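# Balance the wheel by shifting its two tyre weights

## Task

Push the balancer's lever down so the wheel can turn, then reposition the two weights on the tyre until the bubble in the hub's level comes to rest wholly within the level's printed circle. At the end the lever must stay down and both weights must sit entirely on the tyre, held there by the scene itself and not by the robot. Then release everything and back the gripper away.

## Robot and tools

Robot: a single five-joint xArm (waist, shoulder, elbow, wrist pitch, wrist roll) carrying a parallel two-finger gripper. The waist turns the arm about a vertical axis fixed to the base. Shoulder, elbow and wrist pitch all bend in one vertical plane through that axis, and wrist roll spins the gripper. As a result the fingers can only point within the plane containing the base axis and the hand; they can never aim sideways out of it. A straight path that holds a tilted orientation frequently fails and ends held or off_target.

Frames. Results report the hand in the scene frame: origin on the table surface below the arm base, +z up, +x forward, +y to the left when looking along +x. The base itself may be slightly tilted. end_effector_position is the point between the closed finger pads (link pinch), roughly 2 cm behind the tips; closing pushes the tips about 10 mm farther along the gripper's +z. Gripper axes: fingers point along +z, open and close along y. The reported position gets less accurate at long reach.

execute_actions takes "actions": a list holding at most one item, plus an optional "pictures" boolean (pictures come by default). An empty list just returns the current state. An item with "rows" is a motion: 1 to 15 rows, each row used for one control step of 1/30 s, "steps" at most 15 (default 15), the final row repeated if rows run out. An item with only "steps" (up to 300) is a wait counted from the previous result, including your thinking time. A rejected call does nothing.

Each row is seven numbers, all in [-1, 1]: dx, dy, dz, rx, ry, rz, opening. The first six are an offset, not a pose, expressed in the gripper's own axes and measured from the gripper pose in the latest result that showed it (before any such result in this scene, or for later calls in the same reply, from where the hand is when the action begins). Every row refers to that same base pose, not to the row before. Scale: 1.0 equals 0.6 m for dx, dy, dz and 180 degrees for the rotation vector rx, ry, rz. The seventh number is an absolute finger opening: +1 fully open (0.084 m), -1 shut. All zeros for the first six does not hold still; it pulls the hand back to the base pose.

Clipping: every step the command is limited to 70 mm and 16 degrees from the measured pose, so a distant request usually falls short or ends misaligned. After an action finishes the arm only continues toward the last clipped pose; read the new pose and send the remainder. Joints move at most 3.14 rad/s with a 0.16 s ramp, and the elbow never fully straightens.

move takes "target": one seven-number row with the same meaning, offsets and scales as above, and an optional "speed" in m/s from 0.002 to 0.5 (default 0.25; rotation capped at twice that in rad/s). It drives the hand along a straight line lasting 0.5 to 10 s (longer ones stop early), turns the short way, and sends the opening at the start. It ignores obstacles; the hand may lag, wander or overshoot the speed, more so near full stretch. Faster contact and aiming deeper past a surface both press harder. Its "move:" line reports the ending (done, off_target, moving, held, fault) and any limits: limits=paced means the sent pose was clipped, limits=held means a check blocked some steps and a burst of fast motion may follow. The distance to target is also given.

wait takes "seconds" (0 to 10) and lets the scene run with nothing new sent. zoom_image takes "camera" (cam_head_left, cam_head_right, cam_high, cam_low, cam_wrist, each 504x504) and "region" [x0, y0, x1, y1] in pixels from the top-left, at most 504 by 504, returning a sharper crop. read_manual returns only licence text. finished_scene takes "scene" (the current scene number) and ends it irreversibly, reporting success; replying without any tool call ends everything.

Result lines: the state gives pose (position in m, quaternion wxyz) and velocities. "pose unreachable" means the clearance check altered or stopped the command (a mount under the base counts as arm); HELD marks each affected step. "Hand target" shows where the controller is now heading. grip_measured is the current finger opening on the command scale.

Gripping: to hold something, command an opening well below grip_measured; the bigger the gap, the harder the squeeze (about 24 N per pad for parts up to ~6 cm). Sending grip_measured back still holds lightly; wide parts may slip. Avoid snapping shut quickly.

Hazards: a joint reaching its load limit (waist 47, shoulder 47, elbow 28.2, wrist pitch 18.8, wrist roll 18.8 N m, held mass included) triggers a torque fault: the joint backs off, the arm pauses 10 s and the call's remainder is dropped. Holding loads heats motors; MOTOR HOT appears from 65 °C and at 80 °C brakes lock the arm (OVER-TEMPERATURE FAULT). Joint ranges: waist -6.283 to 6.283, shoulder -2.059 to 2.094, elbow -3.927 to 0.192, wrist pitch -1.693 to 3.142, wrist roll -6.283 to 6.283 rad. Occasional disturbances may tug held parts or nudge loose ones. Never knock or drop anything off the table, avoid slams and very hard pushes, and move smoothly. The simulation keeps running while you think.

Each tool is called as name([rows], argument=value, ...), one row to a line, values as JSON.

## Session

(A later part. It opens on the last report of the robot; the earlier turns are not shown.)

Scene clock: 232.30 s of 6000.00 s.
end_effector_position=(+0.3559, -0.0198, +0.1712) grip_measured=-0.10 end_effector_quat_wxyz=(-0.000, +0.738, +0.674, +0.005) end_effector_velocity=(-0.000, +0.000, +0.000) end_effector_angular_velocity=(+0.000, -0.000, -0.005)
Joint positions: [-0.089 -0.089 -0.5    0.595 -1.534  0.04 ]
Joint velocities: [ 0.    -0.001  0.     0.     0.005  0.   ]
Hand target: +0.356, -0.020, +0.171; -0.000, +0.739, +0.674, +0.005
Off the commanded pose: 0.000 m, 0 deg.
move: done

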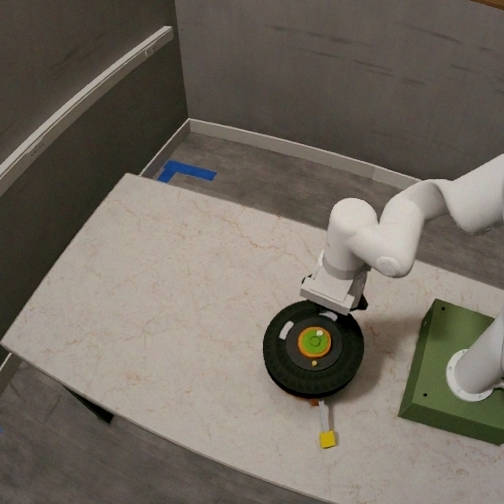

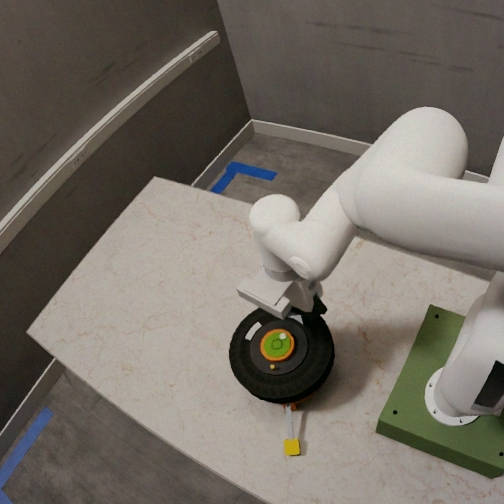

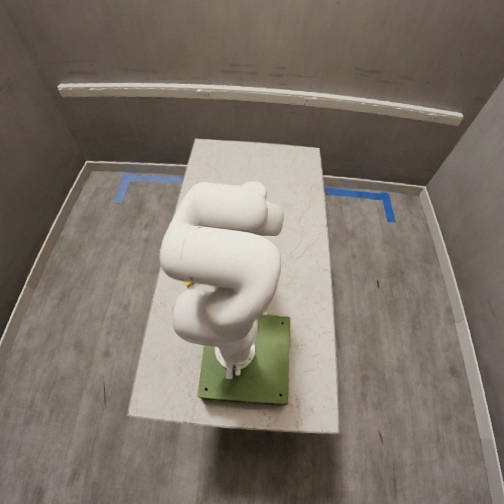

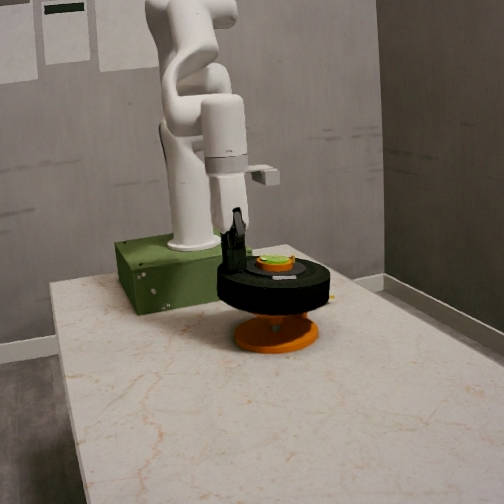

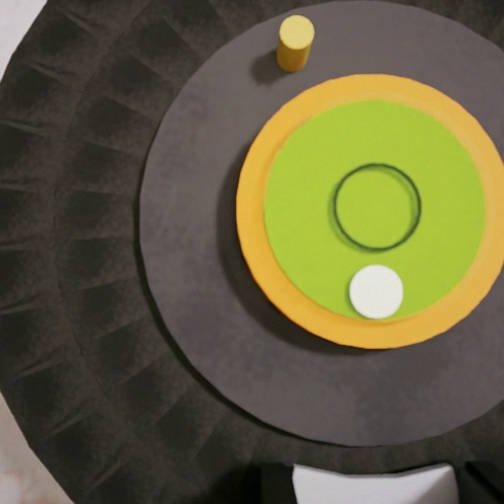

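Bubble points straight at the weight. Lower, release, lift.

move(target=[0.0005,0,0.0225,0,0,0,-0.4], speed=0.015)

move(target=[0,0,0,0,0,0,0.4], speed=0.02)

move(target=[0,0,-0.15,0,0,0,0.4], speed=0.15)

wait(seconds=3)

Scene clock: 236.53 s of 6000.00 s.
end_effector_position=(+0.3560, -0.0194, +0.1578) grip_measured=-0.10 end_effector_quat_wxyz=(-0.000, +0.738, +0.674, +0.005) end_effector_velocity=(+0.001, +0.000, +0.000) end_effector_angular_velocity=(-0.000, -0.003, +0.000)
Joint positions: [-0.089 -0.048 -0.493  0.546 -1.534  0.04 ]
Joint velocities: [ 0.     0.001 -0.001 -0.003 -0.     0.   ]
Hand target: +0.356, -0.019, +0.158; -0.000, +0.738, +0.674, +0.005
Off the commanded pose: 0.000 m, 0 deg.
After step 90, 0.10 s passed at rest.
move: done

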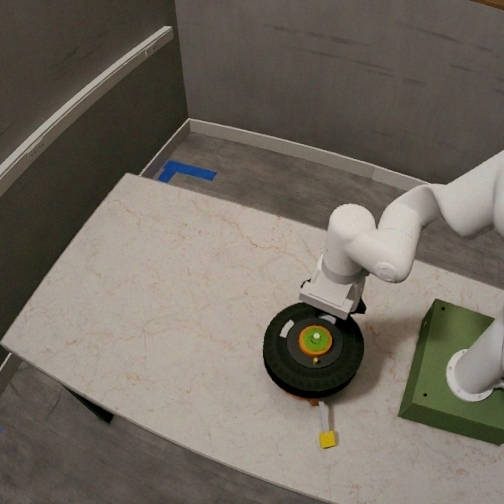

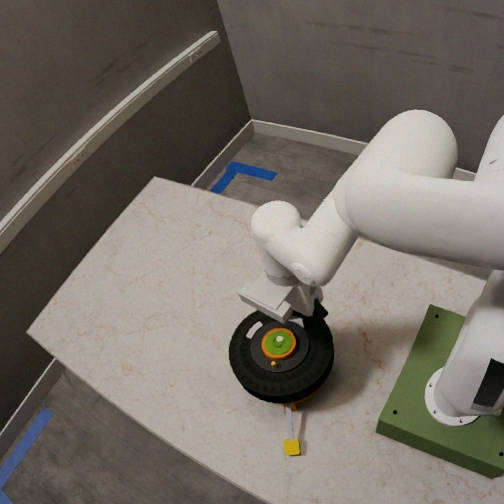

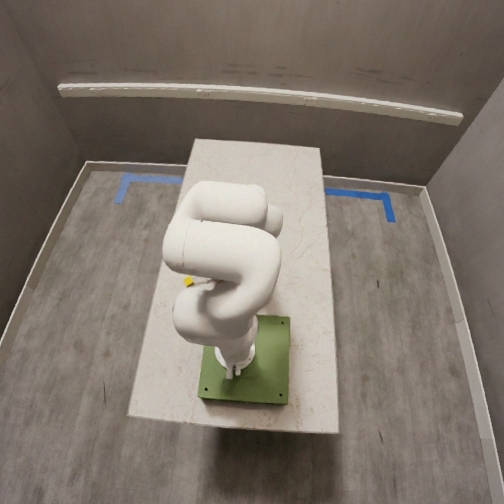

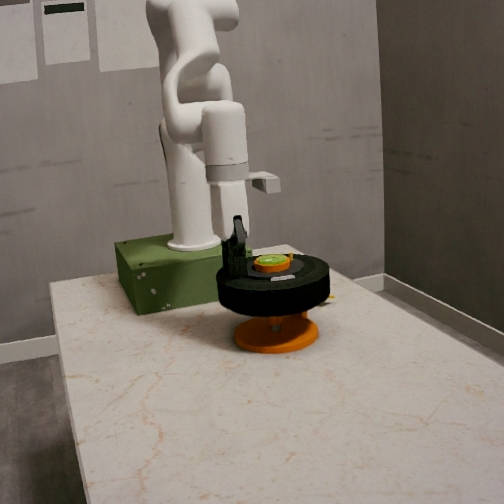

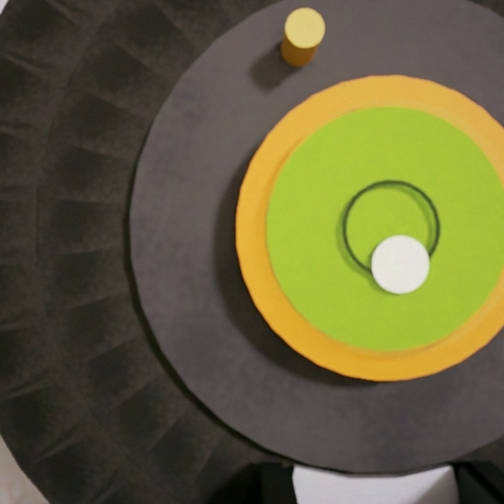

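Scene clock: 237.03 s of 6000.00 s.
end_effector_position=(+0.3560, -0.0194, +0.1578) grip_measured=+0.39 end_effector_quat_wxyz=(-0.000, +0.738, +0.674, +0.005) end_effector_velocity=(-0.000, -0.000, -0.000) end_effector_angular_velocity=(+0.000, +0.001, -0.000)
Joint positions: [-0.089 -0.048 -0.493  0.546 -1.534  0.061]
Joint velocities: [-0.    -0.     0.     0.001 -0.    -0.   ]
Hand target: +0.356, -0.019, +0.158; -0.000, +0.738, +0.674, +0.005
Off the commanded pose: 0.000 m, 0 deg.
move: done

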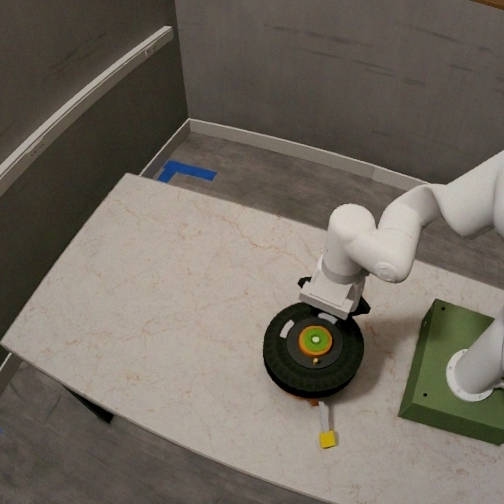

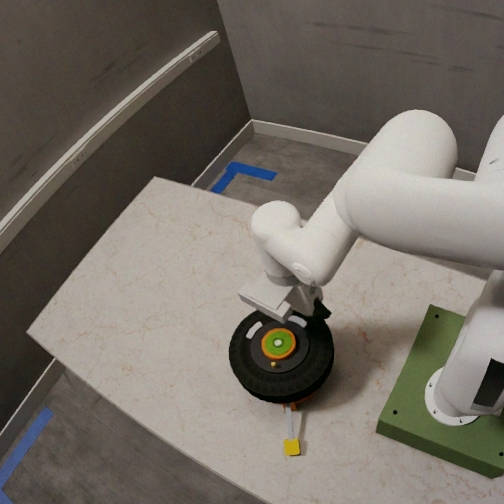

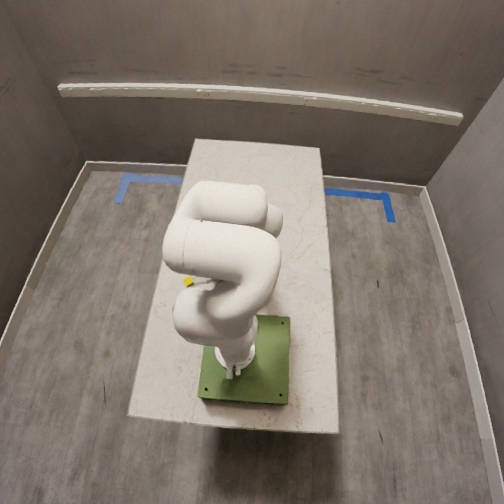

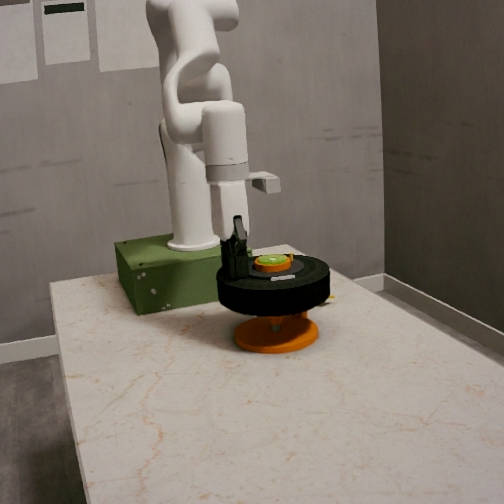

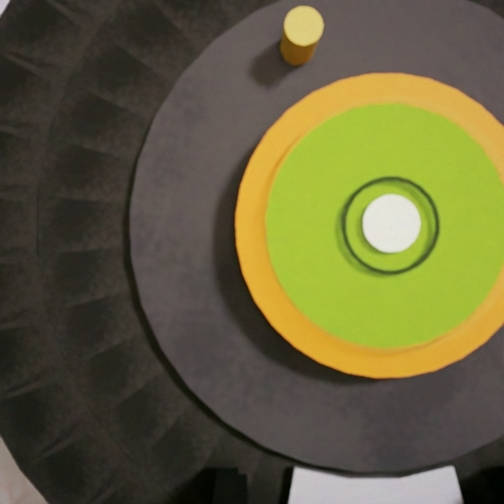

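Scene clock: 238.03 s of 6000.00 s.
end_effector_position=(+0.3549, -0.0200, +0.2473) grip_measured=+0.39 end_effector_quat_wxyz=(-0.001, +0.738, +0.674, +0.005) end_effector_velocity=(+0.002, -0.000, +0.004) end_effector_angular_velocity=(-0.000, -0.007, +0.000)
Joint positions: [-0.089 -0.278 -0.579  0.864 -1.534  0.061]
Joint velocities: [ 0.    -0.004 -0.007  0.003 -0.     0.   ]
Hand target: +0.355, -0.020, +0.248; -0.000, +0.738, +0.674, +0.005
Off the commanded pose: 0.001 m, 0 deg.
move: done

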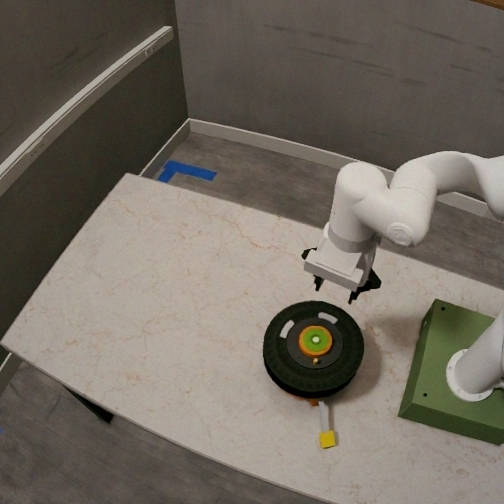

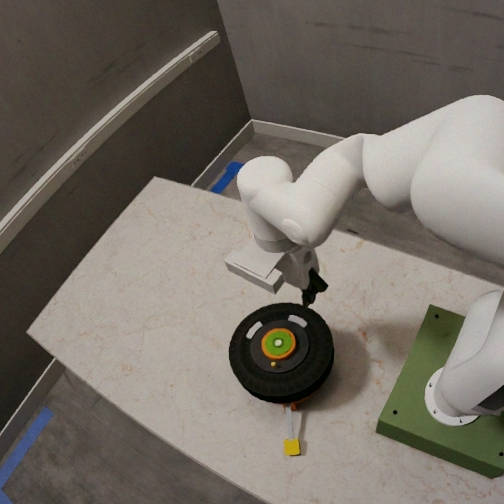

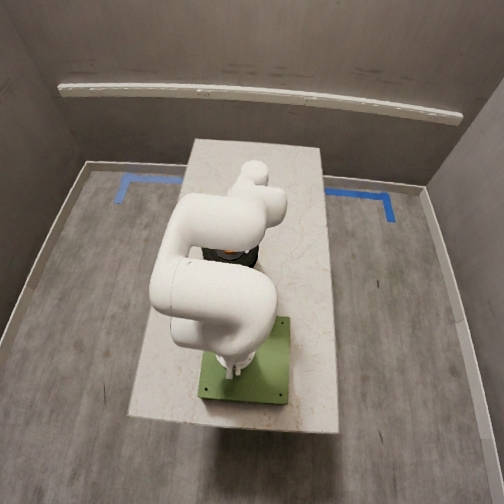

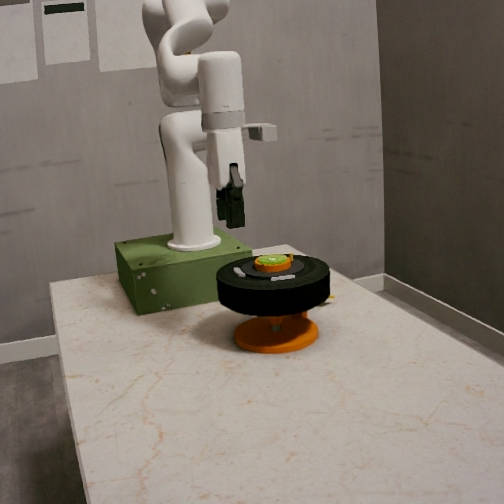

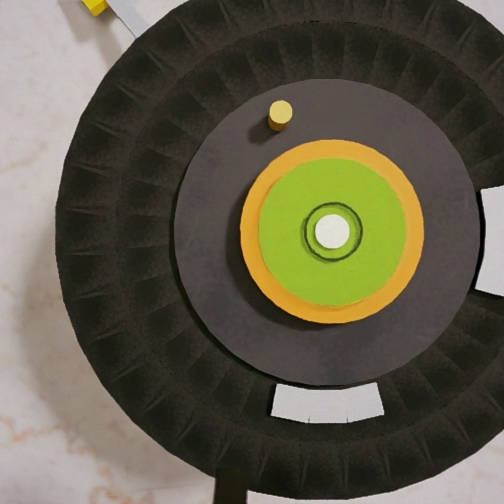

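Scene clock: 241.03 s of 6000.00 s.
end_effector_position=(+0.3552, -0.0201, +0.2478) grip_measured=+0.39 end_effector_quat_wxyz=(-0.000, +0.738, +0.674, +0.005) end_effector_velocity=(-0.000, -0.000, +0.000) end_effector_angular_velocity=(+0.000, +0.001, -0.000)
Joint positions: [-0.089 -0.279 -0.58   0.864 -1.534  0.061]
Joint velocities: [-0.    -0.001  0.     0.001  0.     0.   ]
Hand target: +0.355, -0.020, +0.248; -0.000, +0.738, +0.674, +0.005
Off the commanded pose: 0.000 m, 0 deg.
Steps of this call (steps 1 to 90: nothing new was sent). Readings (end_effector_position):
1: (+0.3550, -0.0200, +0.2474)
2: (+0.3550, -0.0200, +0.2475)
4: (+0.3551, -0.0200, +0.2476)
8: (+0.3552, -0.0201, +0.2478)
90: the state above

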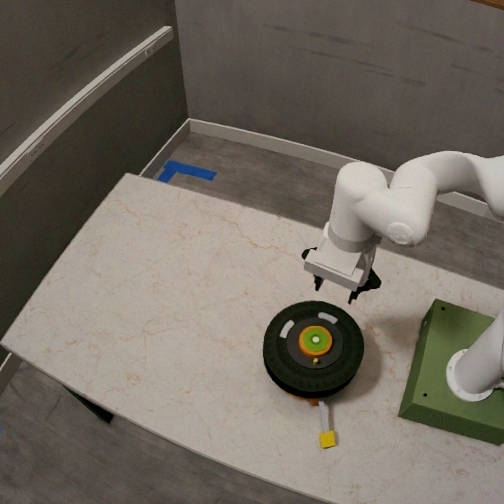

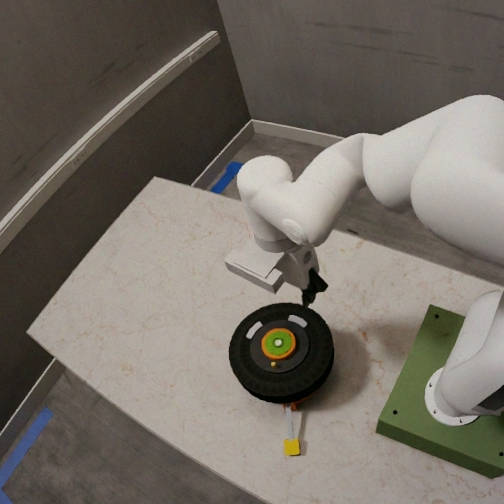

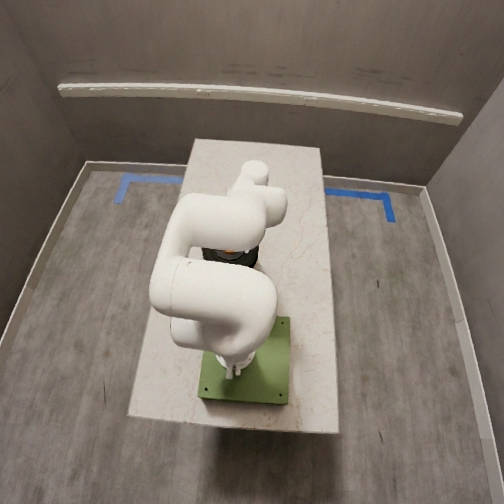

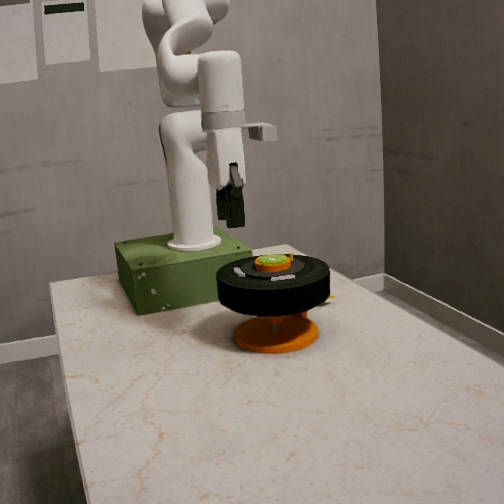

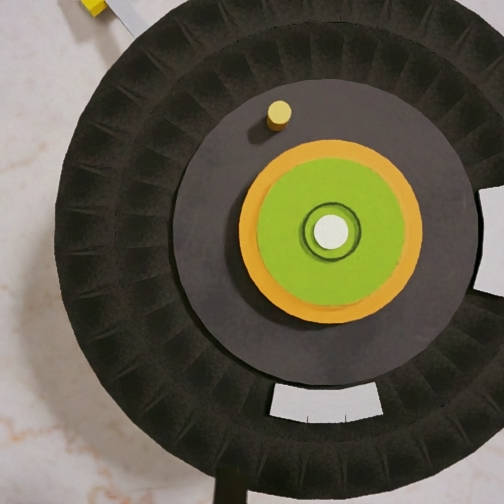

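move(target=[-0.15,0,-0.1,0,0,0,0.4], speed=0.3)

finished_scene(scene=1)

Scene clock: 243.03 s of 6000.00 s.
end_effector_position=(+0.3465, -0.1097, +0.3067) grip_measured=+0.39 end_effector_quat_wxyz=(-0.001, +0.738, +0.675, +0.006) end_effector_velocity=(+0.001, -0.002, +0.003) end_effector_angular_velocity=(-0.001, -0.004, +0.000)
Joint positions: [-0.336 -0.34  -0.71   1.056 -1.782  0.061]
Joint velocities: [-0.004 -0.001 -0.007  0.003 -0.005  0.   ]
Hand target: +0.347, -0.110, +0.307; -0.001, +0.738, +0.674, +0.006
Off the commanded pose: 0.001 m, 0 deg.
move: done

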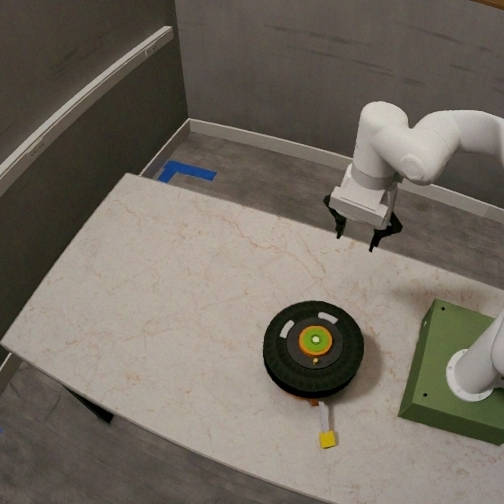

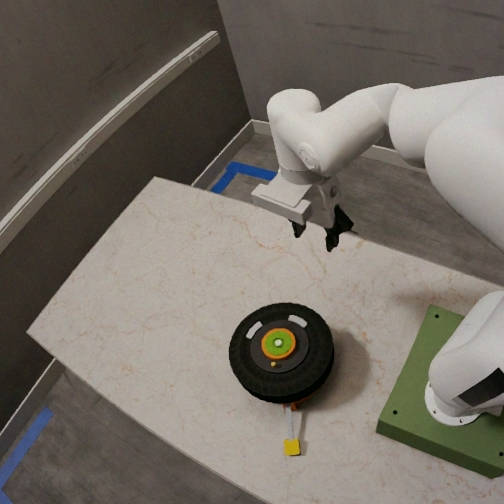

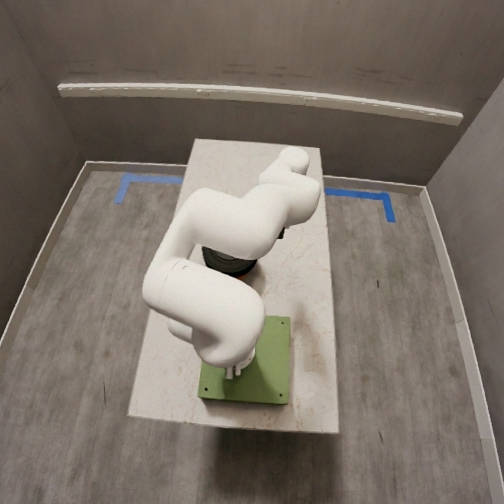

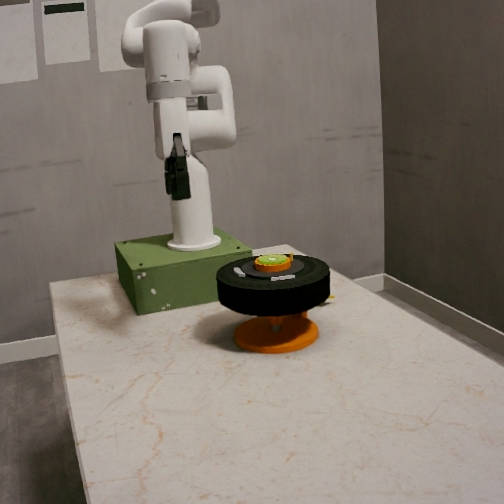

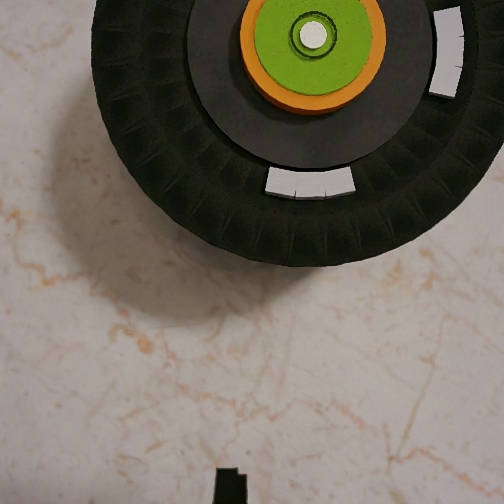

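The scene is finished: the task was done.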